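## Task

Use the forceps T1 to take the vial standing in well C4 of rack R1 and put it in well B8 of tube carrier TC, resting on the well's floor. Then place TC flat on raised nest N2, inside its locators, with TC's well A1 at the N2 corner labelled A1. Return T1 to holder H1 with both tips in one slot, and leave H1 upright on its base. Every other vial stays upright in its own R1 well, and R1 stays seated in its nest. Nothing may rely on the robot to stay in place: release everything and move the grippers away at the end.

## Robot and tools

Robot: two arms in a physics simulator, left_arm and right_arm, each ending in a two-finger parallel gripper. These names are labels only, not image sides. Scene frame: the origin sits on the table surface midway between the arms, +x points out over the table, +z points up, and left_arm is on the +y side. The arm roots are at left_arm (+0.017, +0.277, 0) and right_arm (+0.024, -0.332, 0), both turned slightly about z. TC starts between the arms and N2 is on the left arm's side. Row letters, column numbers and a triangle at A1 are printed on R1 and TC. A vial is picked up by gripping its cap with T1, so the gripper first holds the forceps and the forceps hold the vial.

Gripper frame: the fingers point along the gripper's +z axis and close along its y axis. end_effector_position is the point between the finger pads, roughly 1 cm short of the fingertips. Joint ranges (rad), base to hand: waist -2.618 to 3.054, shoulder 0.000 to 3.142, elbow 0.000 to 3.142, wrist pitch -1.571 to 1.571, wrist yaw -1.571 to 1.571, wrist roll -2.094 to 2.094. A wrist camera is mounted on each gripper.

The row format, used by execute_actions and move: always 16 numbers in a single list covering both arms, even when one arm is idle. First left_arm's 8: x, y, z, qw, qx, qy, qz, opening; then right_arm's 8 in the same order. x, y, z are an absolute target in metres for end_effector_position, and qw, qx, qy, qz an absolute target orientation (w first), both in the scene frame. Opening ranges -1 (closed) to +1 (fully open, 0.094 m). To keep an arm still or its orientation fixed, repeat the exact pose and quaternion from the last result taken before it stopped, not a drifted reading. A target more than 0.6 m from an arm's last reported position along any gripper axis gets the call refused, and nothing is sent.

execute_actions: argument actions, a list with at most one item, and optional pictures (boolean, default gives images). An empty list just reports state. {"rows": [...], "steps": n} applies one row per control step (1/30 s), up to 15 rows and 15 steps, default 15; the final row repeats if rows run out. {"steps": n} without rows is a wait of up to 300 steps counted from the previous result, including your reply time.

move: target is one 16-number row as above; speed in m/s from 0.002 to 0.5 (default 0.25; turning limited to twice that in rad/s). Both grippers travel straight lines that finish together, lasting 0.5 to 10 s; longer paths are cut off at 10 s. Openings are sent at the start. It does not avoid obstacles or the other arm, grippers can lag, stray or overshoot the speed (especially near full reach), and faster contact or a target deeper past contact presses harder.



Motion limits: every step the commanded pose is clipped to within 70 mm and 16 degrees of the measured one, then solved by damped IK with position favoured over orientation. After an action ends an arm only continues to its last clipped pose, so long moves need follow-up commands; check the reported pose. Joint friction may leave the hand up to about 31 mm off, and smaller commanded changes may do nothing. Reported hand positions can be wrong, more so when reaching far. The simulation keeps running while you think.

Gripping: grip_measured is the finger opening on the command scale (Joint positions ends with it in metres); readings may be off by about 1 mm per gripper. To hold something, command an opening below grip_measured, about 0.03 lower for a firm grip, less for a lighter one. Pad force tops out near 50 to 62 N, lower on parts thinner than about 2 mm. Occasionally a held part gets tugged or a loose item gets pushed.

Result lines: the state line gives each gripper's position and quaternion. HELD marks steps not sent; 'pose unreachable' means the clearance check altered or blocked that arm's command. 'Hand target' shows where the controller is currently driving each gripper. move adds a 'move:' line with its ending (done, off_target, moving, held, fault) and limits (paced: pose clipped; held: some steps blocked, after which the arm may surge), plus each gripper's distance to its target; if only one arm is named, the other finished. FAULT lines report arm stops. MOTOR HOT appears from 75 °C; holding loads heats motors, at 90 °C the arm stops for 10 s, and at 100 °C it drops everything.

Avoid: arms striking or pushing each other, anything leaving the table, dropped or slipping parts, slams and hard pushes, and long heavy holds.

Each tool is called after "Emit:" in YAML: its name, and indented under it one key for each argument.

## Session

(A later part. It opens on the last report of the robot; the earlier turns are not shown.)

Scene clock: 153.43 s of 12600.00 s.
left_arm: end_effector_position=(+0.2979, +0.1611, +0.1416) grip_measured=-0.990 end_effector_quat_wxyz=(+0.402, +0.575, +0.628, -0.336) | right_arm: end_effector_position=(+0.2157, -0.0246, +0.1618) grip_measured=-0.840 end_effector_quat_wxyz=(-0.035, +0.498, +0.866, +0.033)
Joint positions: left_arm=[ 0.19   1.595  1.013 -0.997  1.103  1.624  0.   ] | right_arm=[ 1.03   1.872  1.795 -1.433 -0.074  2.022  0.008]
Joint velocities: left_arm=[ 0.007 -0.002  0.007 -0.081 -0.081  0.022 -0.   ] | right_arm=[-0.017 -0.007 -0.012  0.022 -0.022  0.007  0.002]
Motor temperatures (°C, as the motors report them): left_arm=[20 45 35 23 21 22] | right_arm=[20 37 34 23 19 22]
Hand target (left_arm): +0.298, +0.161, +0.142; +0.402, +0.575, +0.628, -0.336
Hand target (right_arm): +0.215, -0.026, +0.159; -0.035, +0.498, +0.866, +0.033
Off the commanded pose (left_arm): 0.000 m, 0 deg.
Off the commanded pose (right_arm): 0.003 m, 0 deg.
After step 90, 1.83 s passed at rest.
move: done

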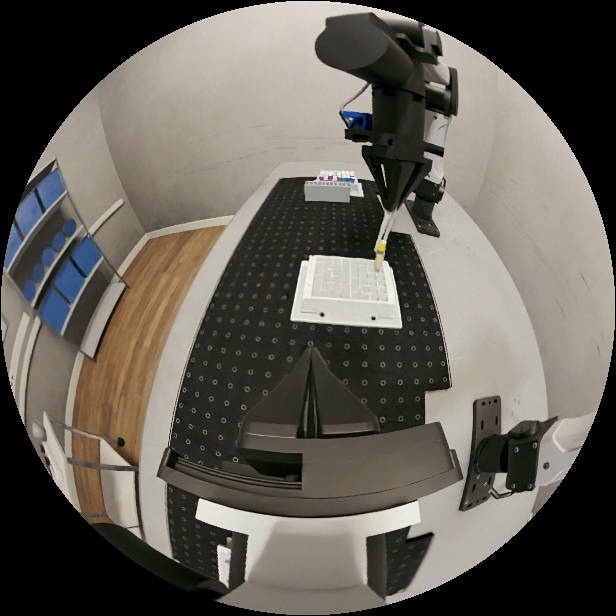

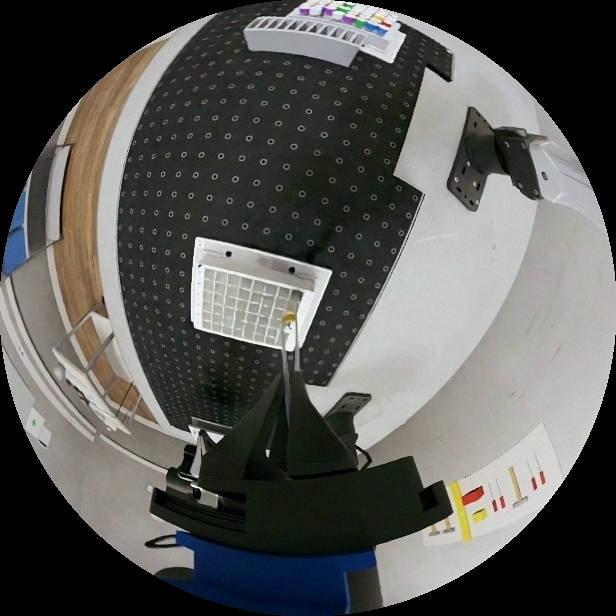

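Emit:
move:
  target: [0.298,0.161,0.1416,0.402,0.575,0.628,-0.336,-1,0.211,-0.0215,0.160,-0.035,0.492,0.869,0.033,-0.855]
  speed: 0.008

Emit:
zoom_image:
  camera: "cam_right_wrist"
  region: [250,270,320,340]

Emit:
zoom_image:
  camera: "cam_left_wrist"
  region: [345,215,415,285]

Scene clock: 157.83 s of 12600.00 s.
left_arm: end_effector_position=(+0.2979, +0.1611, +0.1416) grip_measured=-0.990 end_effector_quat_wxyz=(+0.402, +0.575, +0.628, -0.336) | right_arm: end_effector_position=(+0.2134, -0.0227, +0.1618) grip_measured=-0.840 end_effector_quat_wxyz=(-0.035, +0.494, +0.868, +0.034)
Joint positions: left_arm=[ 0.19   1.595  1.013 -0.997  1.103  1.624  0.   ] | right_arm=[ 1.038  1.872  1.795 -1.432 -0.074  2.022  0.008]
Joint velocities: left_arm=[-0.007 -0.002  0.002  0.022 -0.007  0.022  0.001] | right_arm=[ 0.002  0.012  0.007 -0.007 -0.007 -0.022 -0.   ]
Motor temperatures (°C, as the motors report them): left_arm=[20 45 35 23 21 22] | right_arm=[20 37 33 23 19 22]
Hand target (left_arm): +0.298, +0.161, +0.142; +0.402, +0.575, +0.628, -0.336
Hand target (right_arm): +0.211, -0.022, +0.160; -0.035, +0.492, +0.869, +0.033
Off the commanded pose (left_arm): 0.000 m, 0 deg.
Off the commanded pose (right_arm): 0.003 m, 0 deg.
After step 90, 0.37 s passed at rest.
move: done

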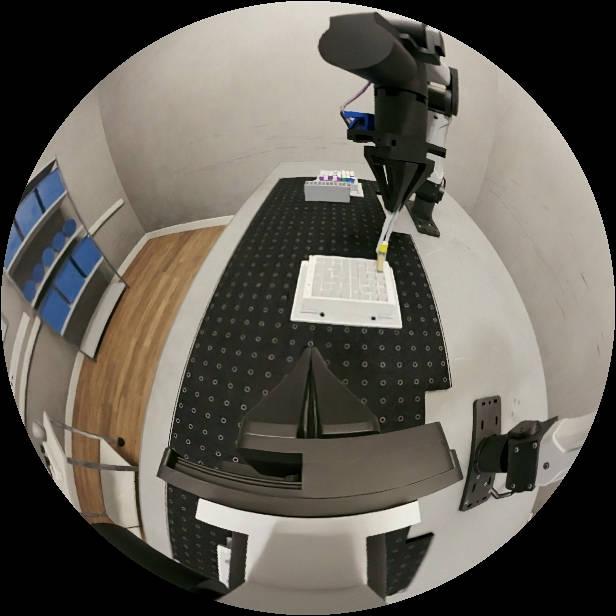

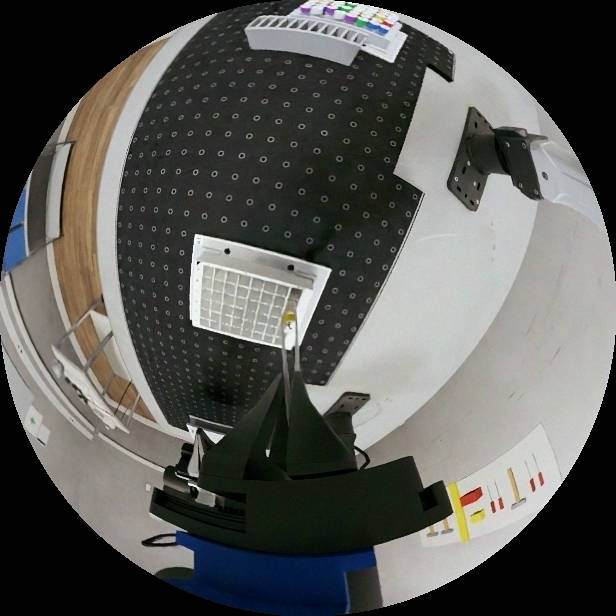

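Region (250, 270, 320, 340) of cam_right_wrist's 616x616 image, scaled by 7.200, with more detail than that image has.

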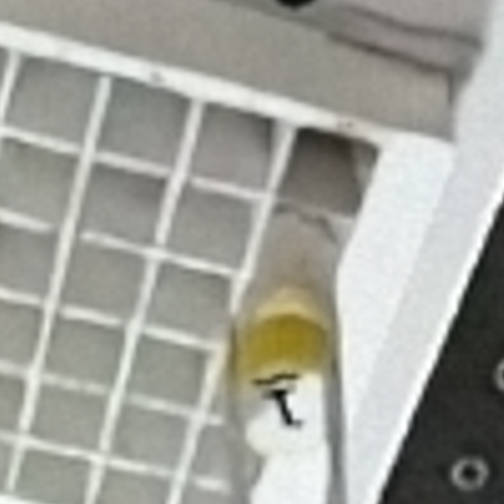

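Region (345, 215, 415, 285) of cam_left_wrist's 616x616 image, scaled by 7.200, with more detail than that image has.

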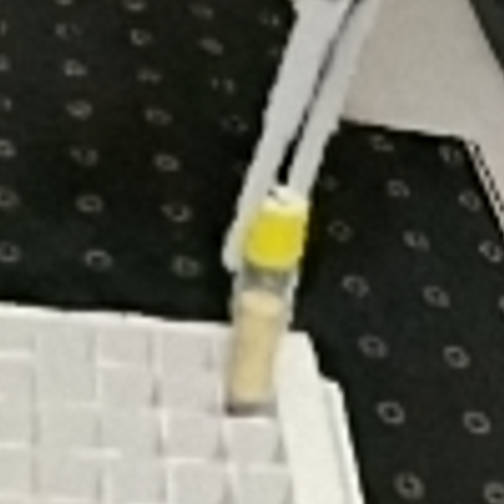

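Emit:
move:
  target: [0.298,0.161,0.1416,0.402,0.575,0.628,-0.336,-1,0.2125,-0.0205,0.156,-0.035,0.493,0.868,0.036,-0.855]
  speed: 0.008

Emit:
zoom_image:
  camera: "cam_right_wrist"
  region: [250,270,320,340]

Emit:
zoom_image:
  camera: "cam_left_wrist"
  region: [345,215,415,285]

Scene clock: 161.27 s of 12600.00 s.
left_arm: end_effector_position=(+0.2979, +0.1611, +0.1416) grip_measured=-0.990 end_effector_quat_wxyz=(+0.402, +0.575, +0.628, -0.336) | right_arm: end_effector_position=(+0.2157, -0.0193, +0.1621) grip_measured=-0.840 end_effector_quat_wxyz=(-0.034, +0.494, +0.868, +0.042)
Joint positions: left_arm=[ 0.19   1.595  1.013 -0.997  1.103  1.624  0.   ] | right_arm=[ 1.038  1.872  1.795 -1.415 -0.074  2.022  0.008]
Joint velocities: left_arm=[ 0.002  0.002 -0.007 -0.081 -0.095 -0.066 -0.   ] | right_arm=[ 0.002 -0.002 -0.022 -0.051  0.022  0.007 -0.   ]
Motor temperatures (°C, as the motors report them): left_arm=[20 45 35 23 21 22] | right_arm=[20 37 33 23 19 22]
Hand target (left_arm): +0.298, +0.161, +0.142; +0.402, +0.575, +0.628, -0.336
Hand target (right_arm): +0.212, -0.021, +0.156; -0.035, +0.493, +0.868, +0.036
Off the commanded pose (left_arm): 0.000 m, 0 deg.
Off the commanded pose (right_arm): 0.007 m, 1 deg.
move: done

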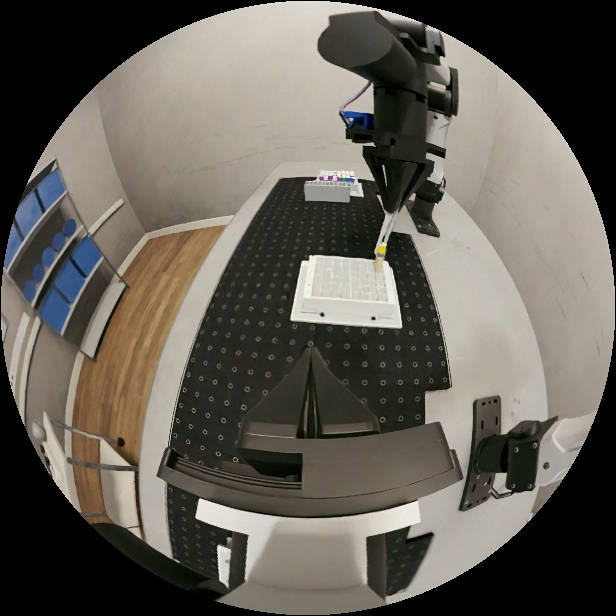

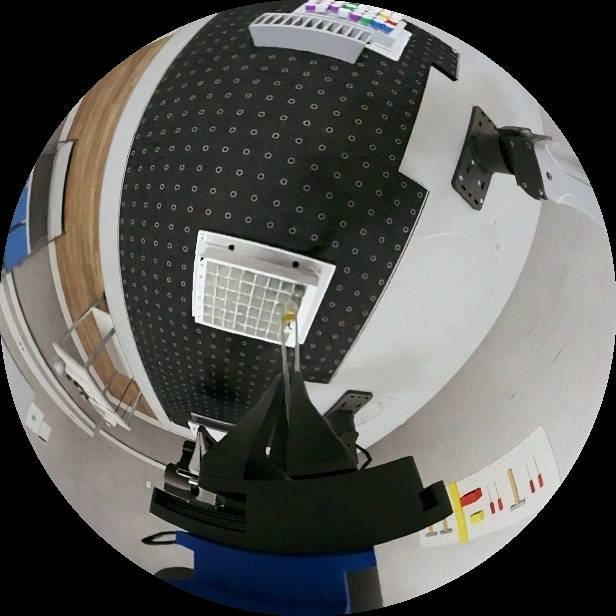

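Region (250, 270, 320, 340) of cam_right_wrist's 616x616 image, scaled by 7.200, with more detail than that image has.

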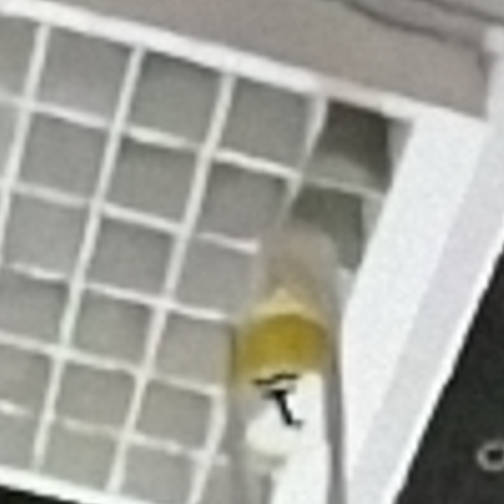

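Region (345, 215, 415, 285) of cam_left_wrist's 616x616 image, scaled by 7.200, with more detail than that image has.

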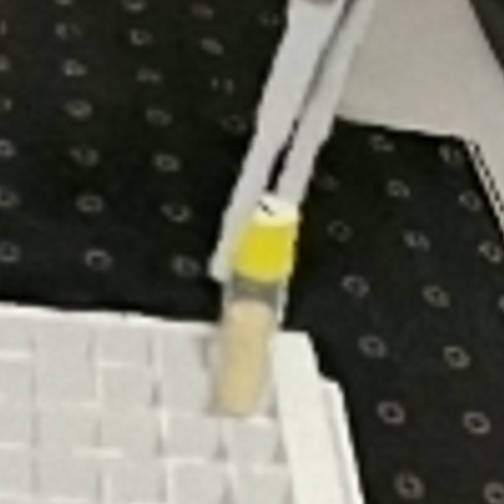

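Emit:
move:
  target: [0.298,0.161,0.1416,0.402,0.575,0.628,-0.336,-1,0.2125,-0.0235,0.161,-0.035,0.494,0.868,0.031,-0.855]
  speed: 0.005

Emit:
zoom_image:
  camera: "cam_right_wrist"
  region: [250,270,320,340]

Emit:
zoom_image:
  camera: "cam_left_wrist"
  region: [345,215,415,285]

Scene clock: 166.57 s of 12600.00 s.
left_arm: end_effector_position=(+0.2979, +0.1611, +0.1416) grip_measured=-0.990 end_effector_quat_wxyz=(+0.402, +0.575, +0.628, -0.336) | right_arm: end_effector_position=(+0.2147, -0.0208, +0.1620) grip_measured=-0.840 end_effector_quat_wxyz=(-0.035, +0.494, +0.868, +0.038)
Joint positions: left_arm=[ 0.19   1.595  1.013 -0.997  1.103  1.624  0.   ] | right_arm=[ 1.038  1.872  1.795 -1.422 -0.074  2.022  0.008]
Joint velocities: left_arm=[-0.012  0.007 -0.012  0.007 -0.081 -0.007  0.   ] | right_arm=[-0.012 -0.012 -0.002  0.007 -0.037  0.007  0.   ]
Motor temperatures (°C, as the motors report them): left_arm=[20 45 35 23 21 22] | right_arm=[20 37 33 23 19 22]
Hand target (left_arm): +0.298, +0.161, +0.142; +0.402, +0.575, +0.628, -0.336
Hand target (right_arm): +0.213, -0.024, +0.161; -0.035, +0.494, +0.868, +0.031
Off the commanded pose (left_arm): 0.000 m, 0 deg.
Off the commanded pose (right_arm): 0.004 m, 1 deg.
move: done

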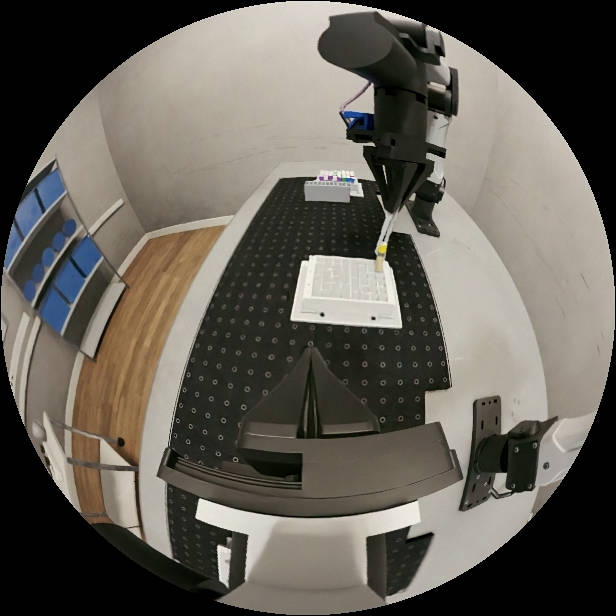

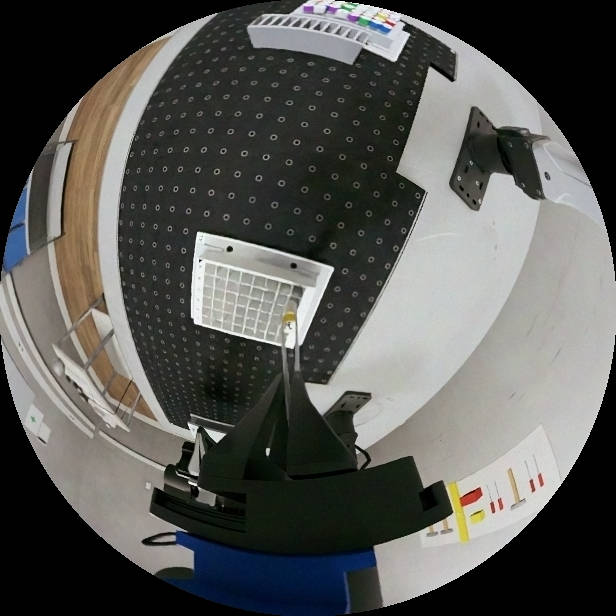

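Region (250, 270, 320, 340) of cam_right_wrist's 616x616 image, scaled by 7.200, with more detail than that image has.

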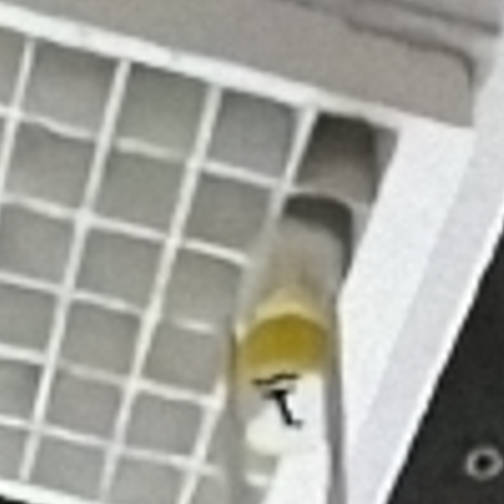

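Region (345, 215, 415, 285) of cam_left_wrist's 616x616 image, scaled by 7.200, with more detail than that image has.

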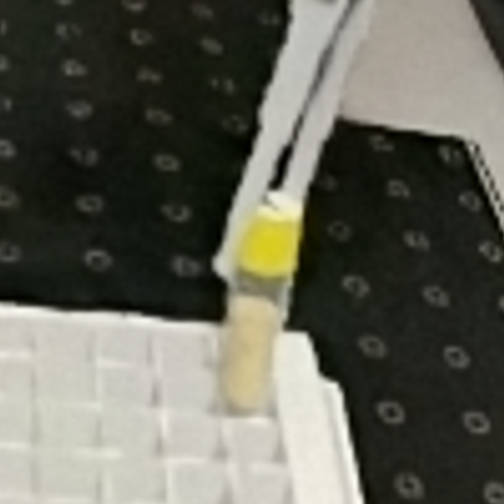

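Emit:
move:
  target: [0.298,0.161,0.1416,0.402,0.575,0.628,-0.336,-1,0.2095,-0.021,0.153,-0.035,0.491,0.870,0.032,-0.855]
  speed: 0.005

Emit:
zoom_image:
  camera: "cam_right_wrist"
  region: [250,270,320,340]

Emit:
zoom_image:
  camera: "cam_left_wrist"
  region: [345,215,415,285]

Scene clock: 171.53 s of 12600.00 s.
left_arm: end_effector_position=(+0.2979, +0.1611, +0.1416) grip_measured=-0.990 end_effector_quat_wxyz=(+0.402, +0.575, +0.628, -0.336) | right_arm: end_effector_position=(+0.2143, -0.0195, +0.1599) grip_measured=-0.840 end_effector_quat_wxyz=(-0.035, +0.493, +0.869, +0.040)
Joint positions: left_arm=[ 0.19   1.595  1.013 -0.997  1.103  1.624  0.   ] | right_arm=[ 1.041  1.872  1.787 -1.412 -0.074  2.022  0.008]
Joint velocities: left_arm=[ 0.002  0.007  0.007 -0.007 -0.066  0.007  0.001] | right_arm=[-0.007 -0.012 -0.002  0.066 -0.022  0.007 -0.   ]
Motor temperatures (°C, as the motors report them): left_arm=[20 44 36 23 21 22] | right_arm=[20 37 33 23 19 22]
Hand target (left_arm): +0.298, +0.161, +0.142; +0.402, +0.575, +0.628, -0.336
Hand target (right_arm): +0.209, -0.021, +0.153; -0.035, +0.491, +0.870, +0.032
Off the commanded pose (left_arm): 0.000 m, 0 deg.
Off the commanded pose (right_arm): 0.009 m, 1 deg.
move: done

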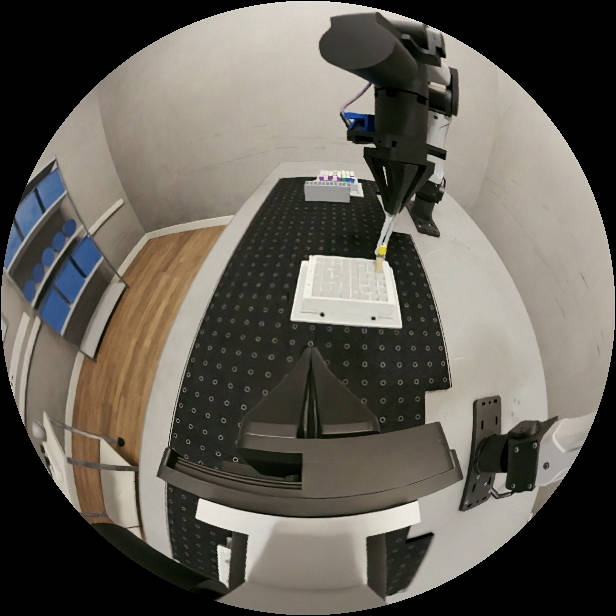

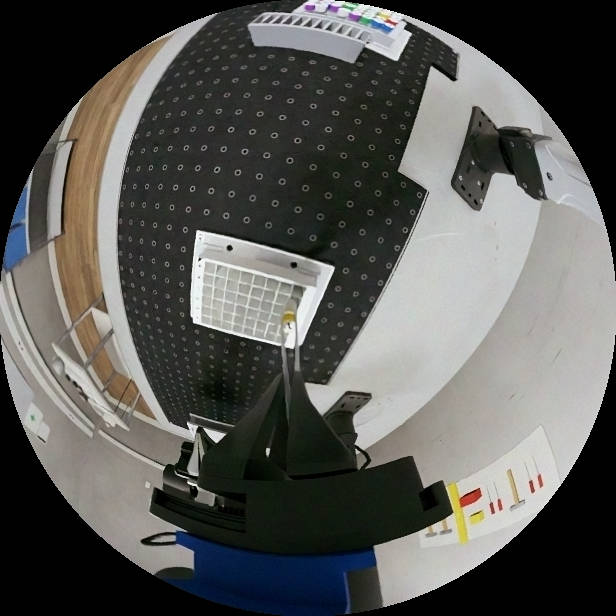

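Region (250, 270, 320, 340) of cam_right_wrist's 616x616 image, scaled by 7.200, with more detail than that image has.

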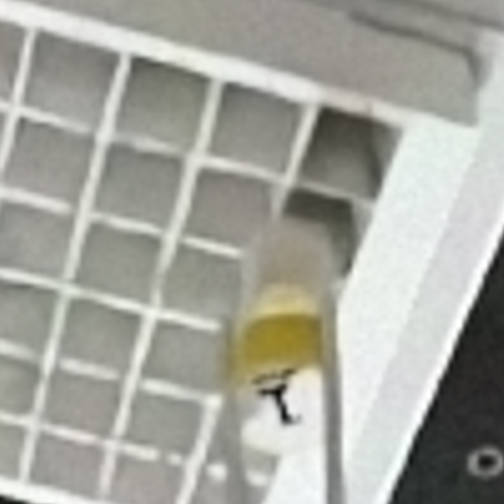

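Region (345, 215, 415, 285) of cam_left_wrist's 616x616 image, scaled by 7.200, with more detail than that image has.

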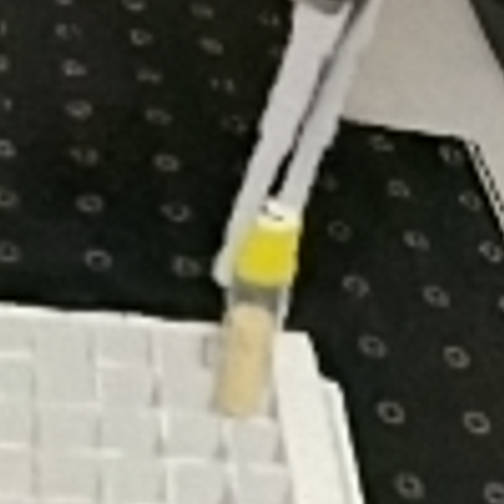

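Emit:
move:
  target: [0.298,0.161,0.1416,0.402,0.575,0.628,-0.336,-1,0.2098,-0.0240,0.160,-0.035,0.492,0.869,0.028,-0.855]
  speed: 0.005

Emit:
zoom_image:
  camera: "cam_right_wrist"
  region: [250,270,320,340]

Emit:
zoom_image:
  camera: "cam_left_wrist"
  region: [345,215,415,285]

Scene clock: 176.53 s of 12600.00 s.
left_arm: end_effector_position=(+0.2979, +0.1611, +0.1416) grip_measured=-0.990 end_effector_quat_wxyz=(+0.402, +0.575, +0.628, -0.336) | right_arm: end_effector_position=(+0.2139, -0.0200, +0.1599) grip_measured=-0.840 end_effector_quat_wxyz=(-0.035, +0.493, +0.869, +0.038)
Joint positions: left_arm=[ 0.19   1.595  1.013 -0.997  1.103  1.624  0.   ] | right_arm=[ 1.041  1.872  1.787 -1.414 -0.074  2.022  0.008]
Joint velocities: left_arm=[ 0.002 -0.027  0.017 -0.037  0.037  0.037 -0.001] | right_arm=[-0.007 -0.002 -0.002 -0.007 -0.007  0.037 -0.   ]
Motor temperatures (°C, as the motors report them): left_arm=[20 44 36 23 21 22] | right_arm=[20 38 33 22 19 22]
Hand target (left_arm): +0.298, +0.161, +0.142; +0.402, +0.575, +0.628, -0.336
Hand target (right_arm): +0.210, -0.024, +0.160; -0.035, +0.492, +0.869, +0.028
Off the commanded pose (left_arm): 0.000 m, 0 deg.
Off the commanded pose (right_arm): 0.006 m, 1 deg.
move: done

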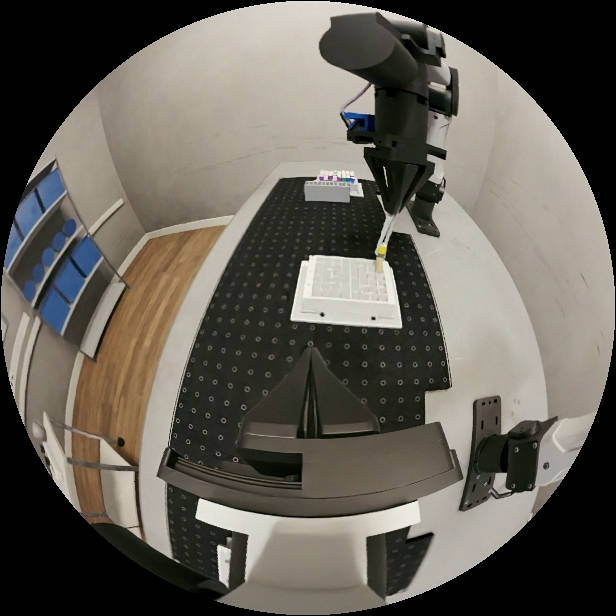

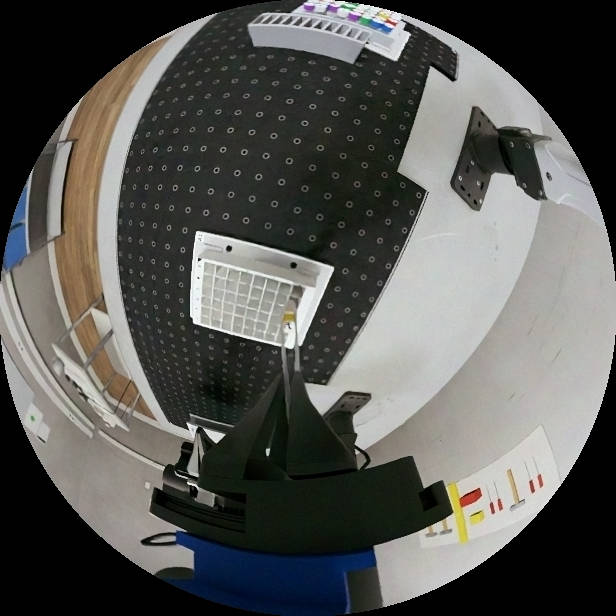

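Region (250, 270, 320, 340) of cam_right_wrist's 616x616 image, scaled by 7.200, with more detail than that image has.

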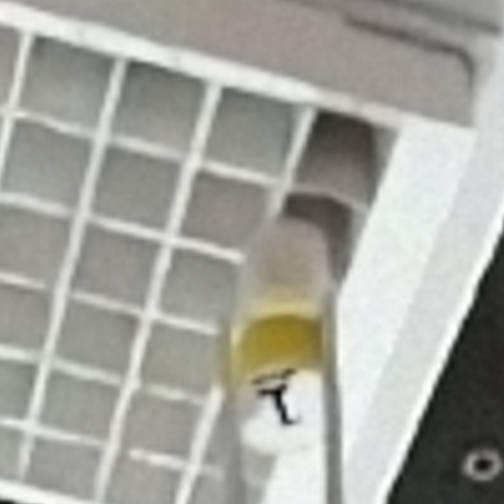

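Region (345, 215, 415, 285) of cam_left_wrist's 616x616 image, scaled by 7.200, with more detail than that image has.

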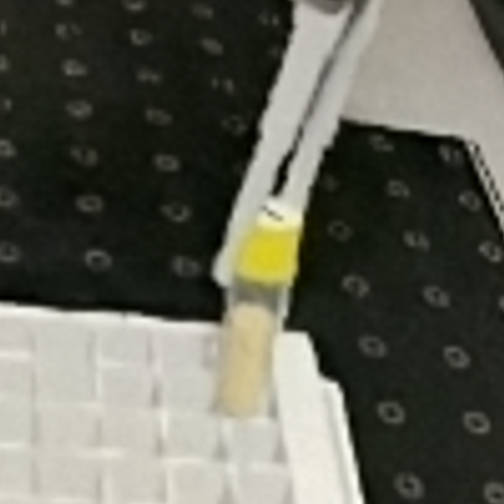

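Friction with the rim; push the wrist a bit more.

Emit:
move:
  target: [0.298,0.161,0.1416,0.402,0.575,0.628,-0.336,-1,0.2085,-0.0262,0.160,-0.035,0.492,0.869,0.023,-0.855]
  speed: 0.005

Emit:
zoom_image:
  camera: "cam_right_wrist"
  region: [250,270,320,340]

Emit:
zoom_image:
  camera: "cam_left_wrist"
  region: [345,215,415,285]

Scene clock: 181.57 s of 12600.00 s.
left_arm: end_effector_position=(+0.2979, +0.1611, +0.1416) grip_measured=-0.990 end_effector_quat_wxyz=(+0.402, +0.575, +0.628, -0.336) | right_arm: end_effector_position=(+0.2137, -0.0206, +0.1598) grip_measured=-0.840 end_effector_quat_wxyz=(-0.034, +0.493, +0.869, +0.037)
Joint positions: left_arm=[ 0.19   1.595  1.013 -0.997  1.103  1.624  0.   ] | right_arm=[ 1.041  1.872  1.787 -1.417 -0.074  2.022  0.008]
Joint velocities: left_arm=[-0.007 -0.002  0.012  0.037  0.007 -0.022 -0.001] | right_arm=[-0.022  0.007 -0.012 -0.007 -0.007 -0.051 -0.001]
Motor temperatures (°C, as the motors report them): left_arm=[20 44 36 23 21 22] | right_arm=[20 38 33 22 19 22]
Hand target (left_arm): +0.298, +0.161, +0.142; +0.402, +0.575, +0.628, -0.336
Hand target (right_arm): +0.209, -0.026, +0.160; -0.035, +0.492, +0.869, +0.023
Off the commanded pose (left_arm): 0.000 m, 0 deg.
Off the commanded pose (right_arm): 0.008 m, 2 deg.
move: done

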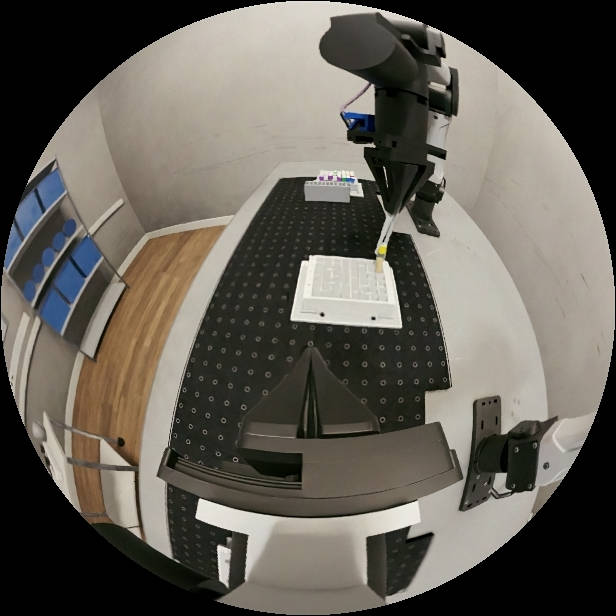

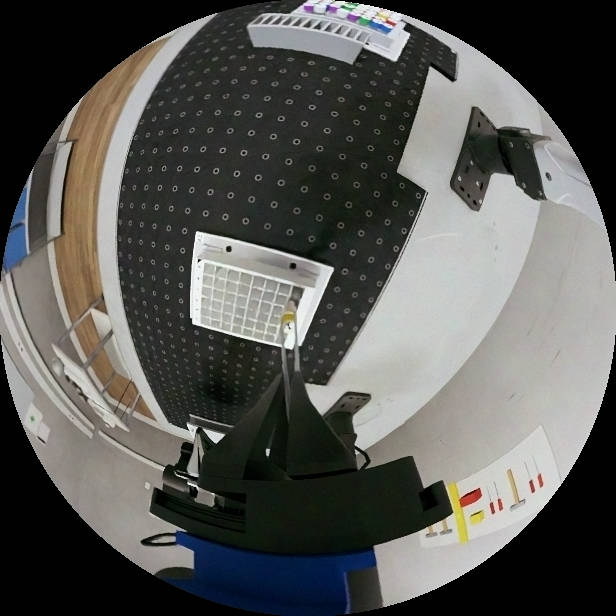

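Region (250, 270, 320, 340) of cam_right_wrist's 616x616 image, scaled by 7.200, with more detail than that image has.

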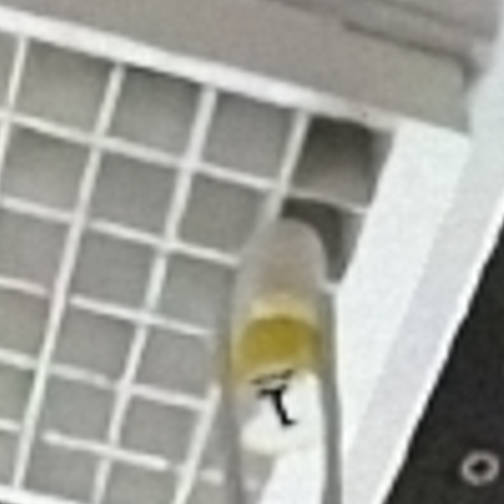

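Region (345, 215, 415, 285) of cam_left_wrist's 616x616 image, scaled by 7.200, with more detail than that image has.

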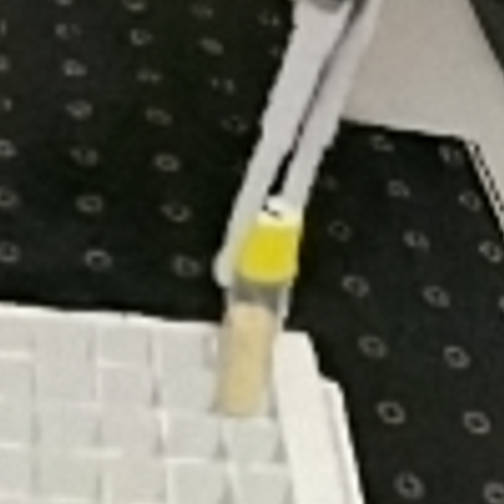

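Emit:
move:
  target: [0.298,0.161,0.1416,0.402,0.575,0.628,-0.336,-1,0.2125,-0.0225,0.167,-0.035,0.493,0.869,0.034,-0.855]
  speed: 0.005

Emit:
zoom_image:
  camera: "cam_right_wrist"
  region: [250,270,320,340]

Emit:
zoom_image:
  camera: "cam_left_wrist"
  region: [345,215,415,285]

Scene clock: 186.07 s of 12600.00 s.
left_arm: end_effector_position=(+0.2979, +0.1611, +0.1416) grip_measured=-0.990 end_effector_quat_wxyz=(+0.402, +0.575, +0.628, -0.336) | right_arm: end_effector_position=(+0.2118, -0.0235, +0.1609) grip_measured=-0.840 end_effector_quat_wxyz=(-0.035, +0.493, +0.869, +0.030)
Joint positions: left_arm=[ 0.19   1.595  1.013 -0.997  1.103  1.624  0.   ] | right_arm=[ 1.041  1.872  1.792 -1.436 -0.074  2.022  0.008]
Joint velocities: left_arm=[-0.012  0.012 -0.007 -0.007 -0.022 -0.037 -0.001] | right_arm=[-0.002 -0.002  0.017  0.051  0.037 -0.007  0.   ]
Motor temperatures (°C, as the motors report them): left_arm=[20 44 36 23 21 22] | right_arm=[20 38 34 22 19 22]
Hand target (left_arm): +0.298, +0.161, +0.142; +0.402, +0.575, +0.628, -0.336
Hand target (right_arm): +0.213, -0.022, +0.167; -0.035, +0.493, +0.869, +0.034
Off the commanded pose (left_arm): 0.000 m, 0 deg.
Off the commanded pose (right_arm): 0.006 m, 0 deg.
move: done

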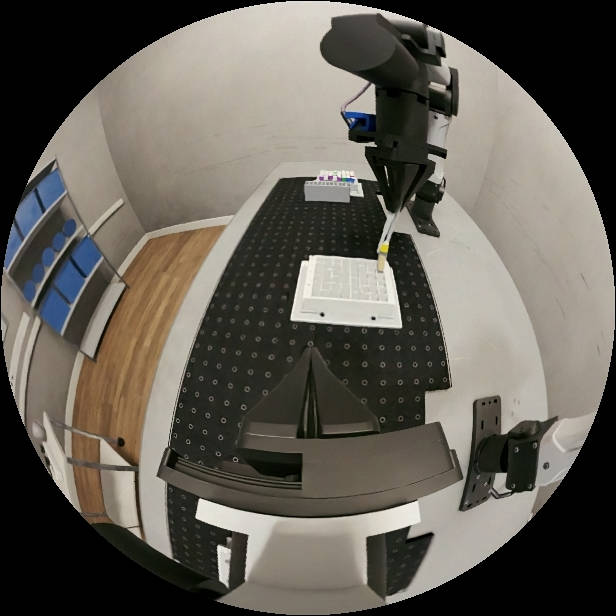

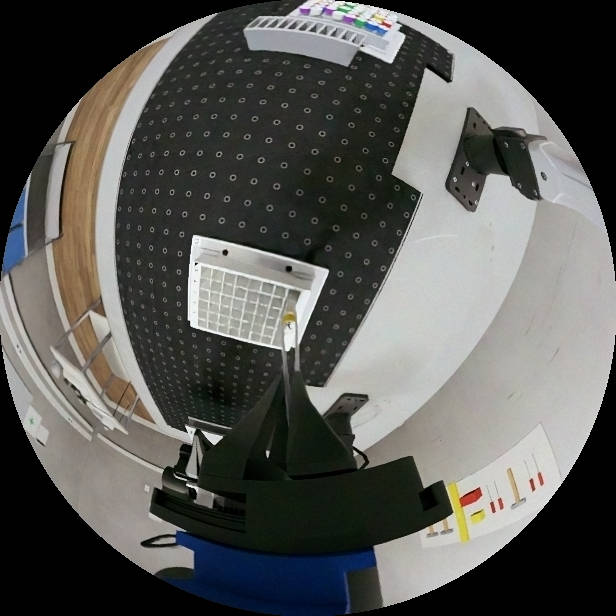

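Region (250, 270, 320, 340) of cam_right_wrist's 616x616 image, scaled by 7.200, with more detail than that image has.

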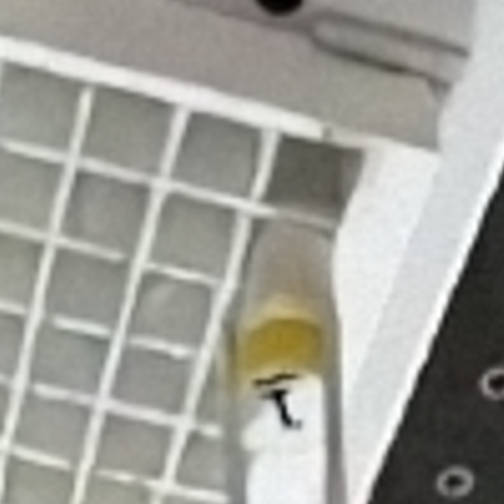

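Region (345, 215, 415, 285) of cam_left_wrist's 616x616 image, scaled by 7.200, with more detail than that image has.

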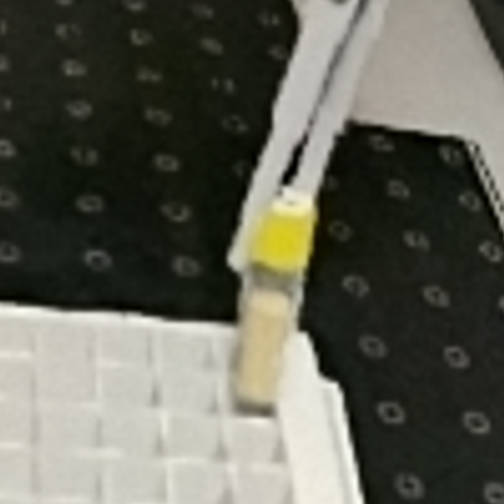

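Emit:
move:
  target: [0.298,0.161,0.1416,0.402,0.575,0.628,-0.336,-1,0.2107,-0.0252,0.1505,-0.035,0.493,0.869,0.025,-0.855]
  speed: 0.004

Emit:
zoom_image:
  camera: "cam_right_wrist"
  region: [250,270,320,340]

Emit:
zoom_image:
  camera: "cam_left_wrist"
  region: [345,215,415,285]

Scene clock: 192.07 s of 12600.00 s.
left_arm: end_effector_position=(+0.2979, +0.1611, +0.1416) grip_measured=-0.990 end_effector_quat_wxyz=(+0.402, +0.575, +0.628, -0.336) | right_arm: end_effector_position=(+0.2123, -0.0228, +0.1547) grip_measured=-0.840 end_effector_quat_wxyz=(-0.035, +0.493, +0.869, +0.030)
Joint positions: left_arm=[ 0.19   1.595  1.013 -0.997  1.103  1.624  0.   ] | right_arm=[ 1.041  1.872  1.767 -1.41  -0.074  2.022  0.008]
Joint velocities: left_arm=[-0.012  0.002  0.007 -0.037 -0.037 -0.007 -0.001] | right_arm=[ 0.002 -0.002  0.012  0.007 -0.022  0.051 -0.001]
Motor temperatures (°C, as the motors report them): left_arm=[20 44 36 22 21 22] | right_arm=[20 38 34 22 19 22]
Hand target (left_arm): +0.298, +0.161, +0.142; +0.402, +0.575, +0.628, -0.336
Hand target (right_arm): +0.211, -0.025, +0.150; -0.035, +0.493, +0.869, +0.025
Off the commanded pose (left_arm): 0.000 m, 0 deg.
Off the commanded pose (right_arm): 0.005 m, 1 deg.
After step 90, 0.13 s passed at rest.
move: done

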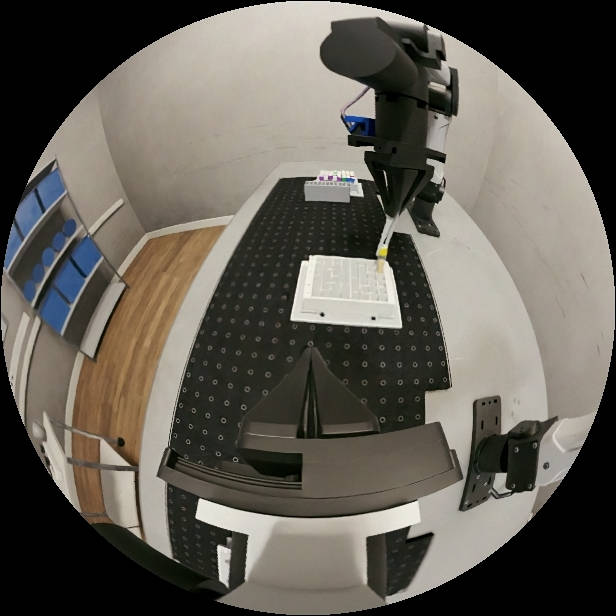

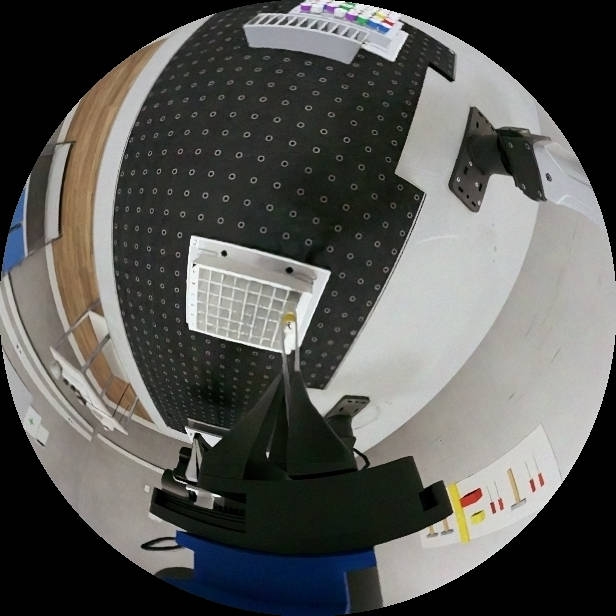

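Region (250, 270, 320, 340) of cam_right_wrist's 616x616 image, scaled by 7.200, with more detail than that image has.

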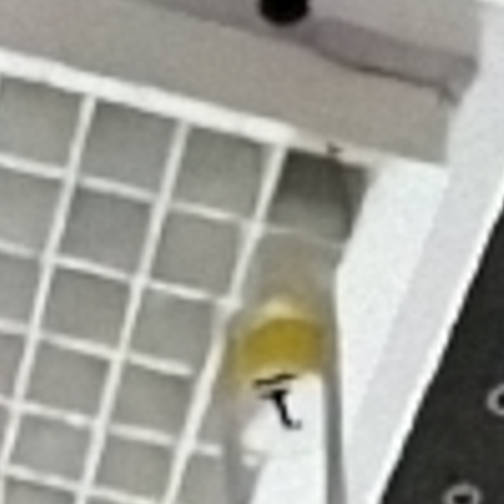

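Region (345, 215, 415, 285) of cam_left_wrist's 616x616 image, scaled by 7.200, with more detail than that image has.

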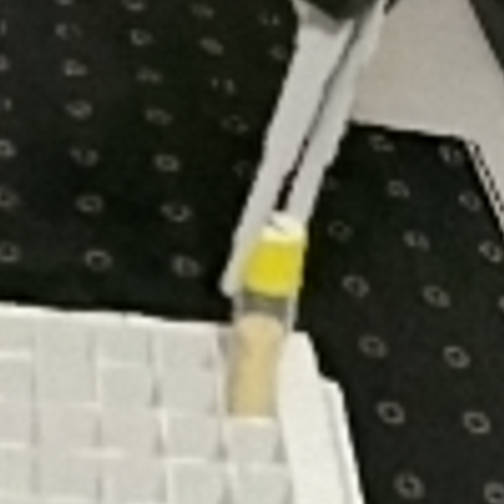

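It's in. Go deeper, then release.

Emit:
move:
  target: [0.298,0.161,0.1416,0.402,0.575,0.628,-0.336,-1,0.2107,-0.0252,0.134,-0.035,0.493,0.869,0.025,-0.855]
  speed: 0.006

Emit:
zoom_image:
  camera: "cam_left_wrist"
  region: [345,215,415,285]

Scene clock: 197.27 s of 12600.00 s.
left_arm: end_effector_position=(+0.2979, +0.1611, +0.1416) grip_measured=-0.990 end_effector_quat_wxyz=(+0.402, +0.575, +0.628, -0.336) | right_arm: end_effector_position=(+0.2126, -0.0197, +0.1393) grip_measured=-0.840 end_effector_quat_wxyz=(-0.039, +0.493, +0.869, +0.033)
Joint positions: left_arm=[ 0.19   1.595  1.013 -0.997  1.103  1.624  0.   ] | right_arm=[ 1.041  1.872  1.705 -1.344 -0.082  2.022  0.007]
Joint velocities: left_arm=[ 0.007  0.007 -0.007 -0.037  0.037  0.066  0.001] | right_arm=[-0.007 -0.007 -0.002  0.037 -0.007 -0.037 -0.   ]
Motor temperatures (°C, as the motors report them): left_arm=[20 44 36 22 21 22] | right_arm=[20 38 34 22 19 22]
Hand target (left_arm): +0.298, +0.161, +0.142; +0.402, +0.575, +0.628, -0.336
Hand target (right_arm): +0.211, -0.025, +0.134; -0.035, +0.493, +0.869, +0.025
Off the commanded pose (left_arm): 0.000 m, 0 deg.
Off the commanded pose (right_arm): 0.008 m, 1 deg.
move: done

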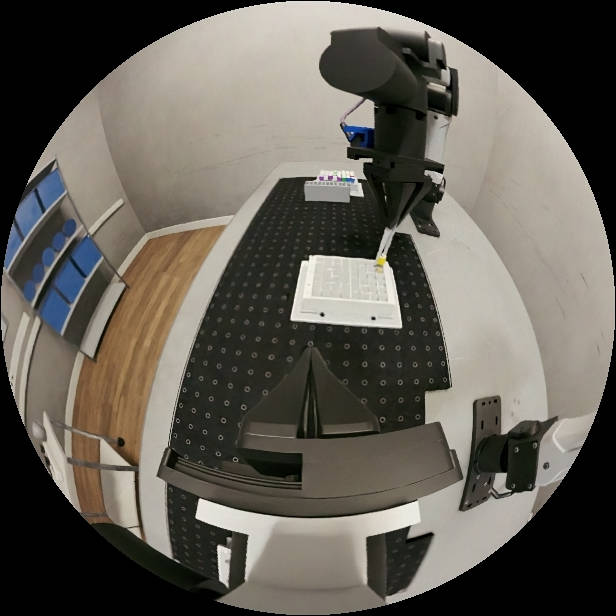

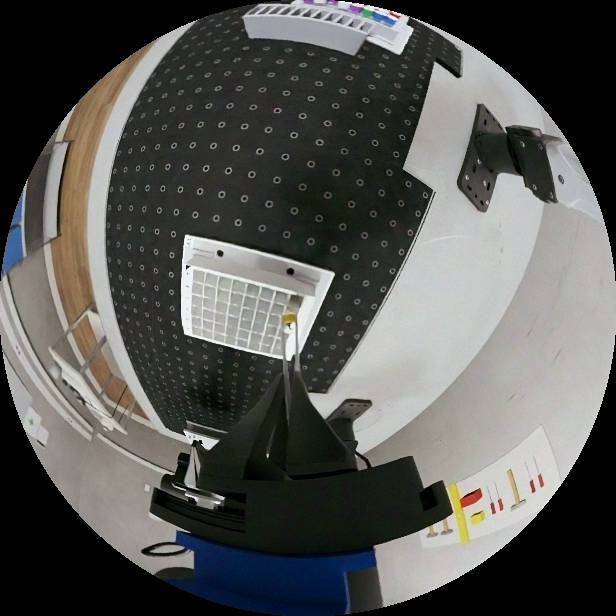

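Region (345, 215, 415, 285) of cam_left_wrist's 616x616 image, scaled by 7.200, with more detail than that image has.

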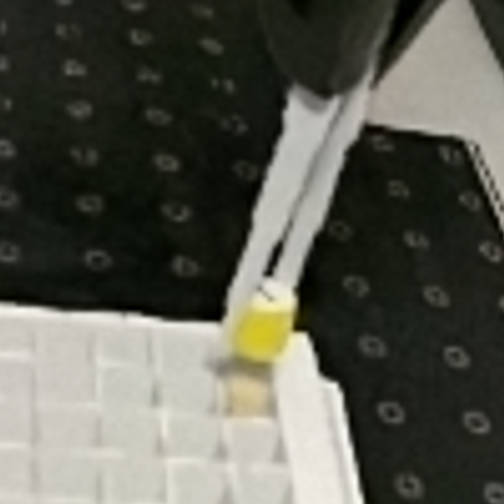

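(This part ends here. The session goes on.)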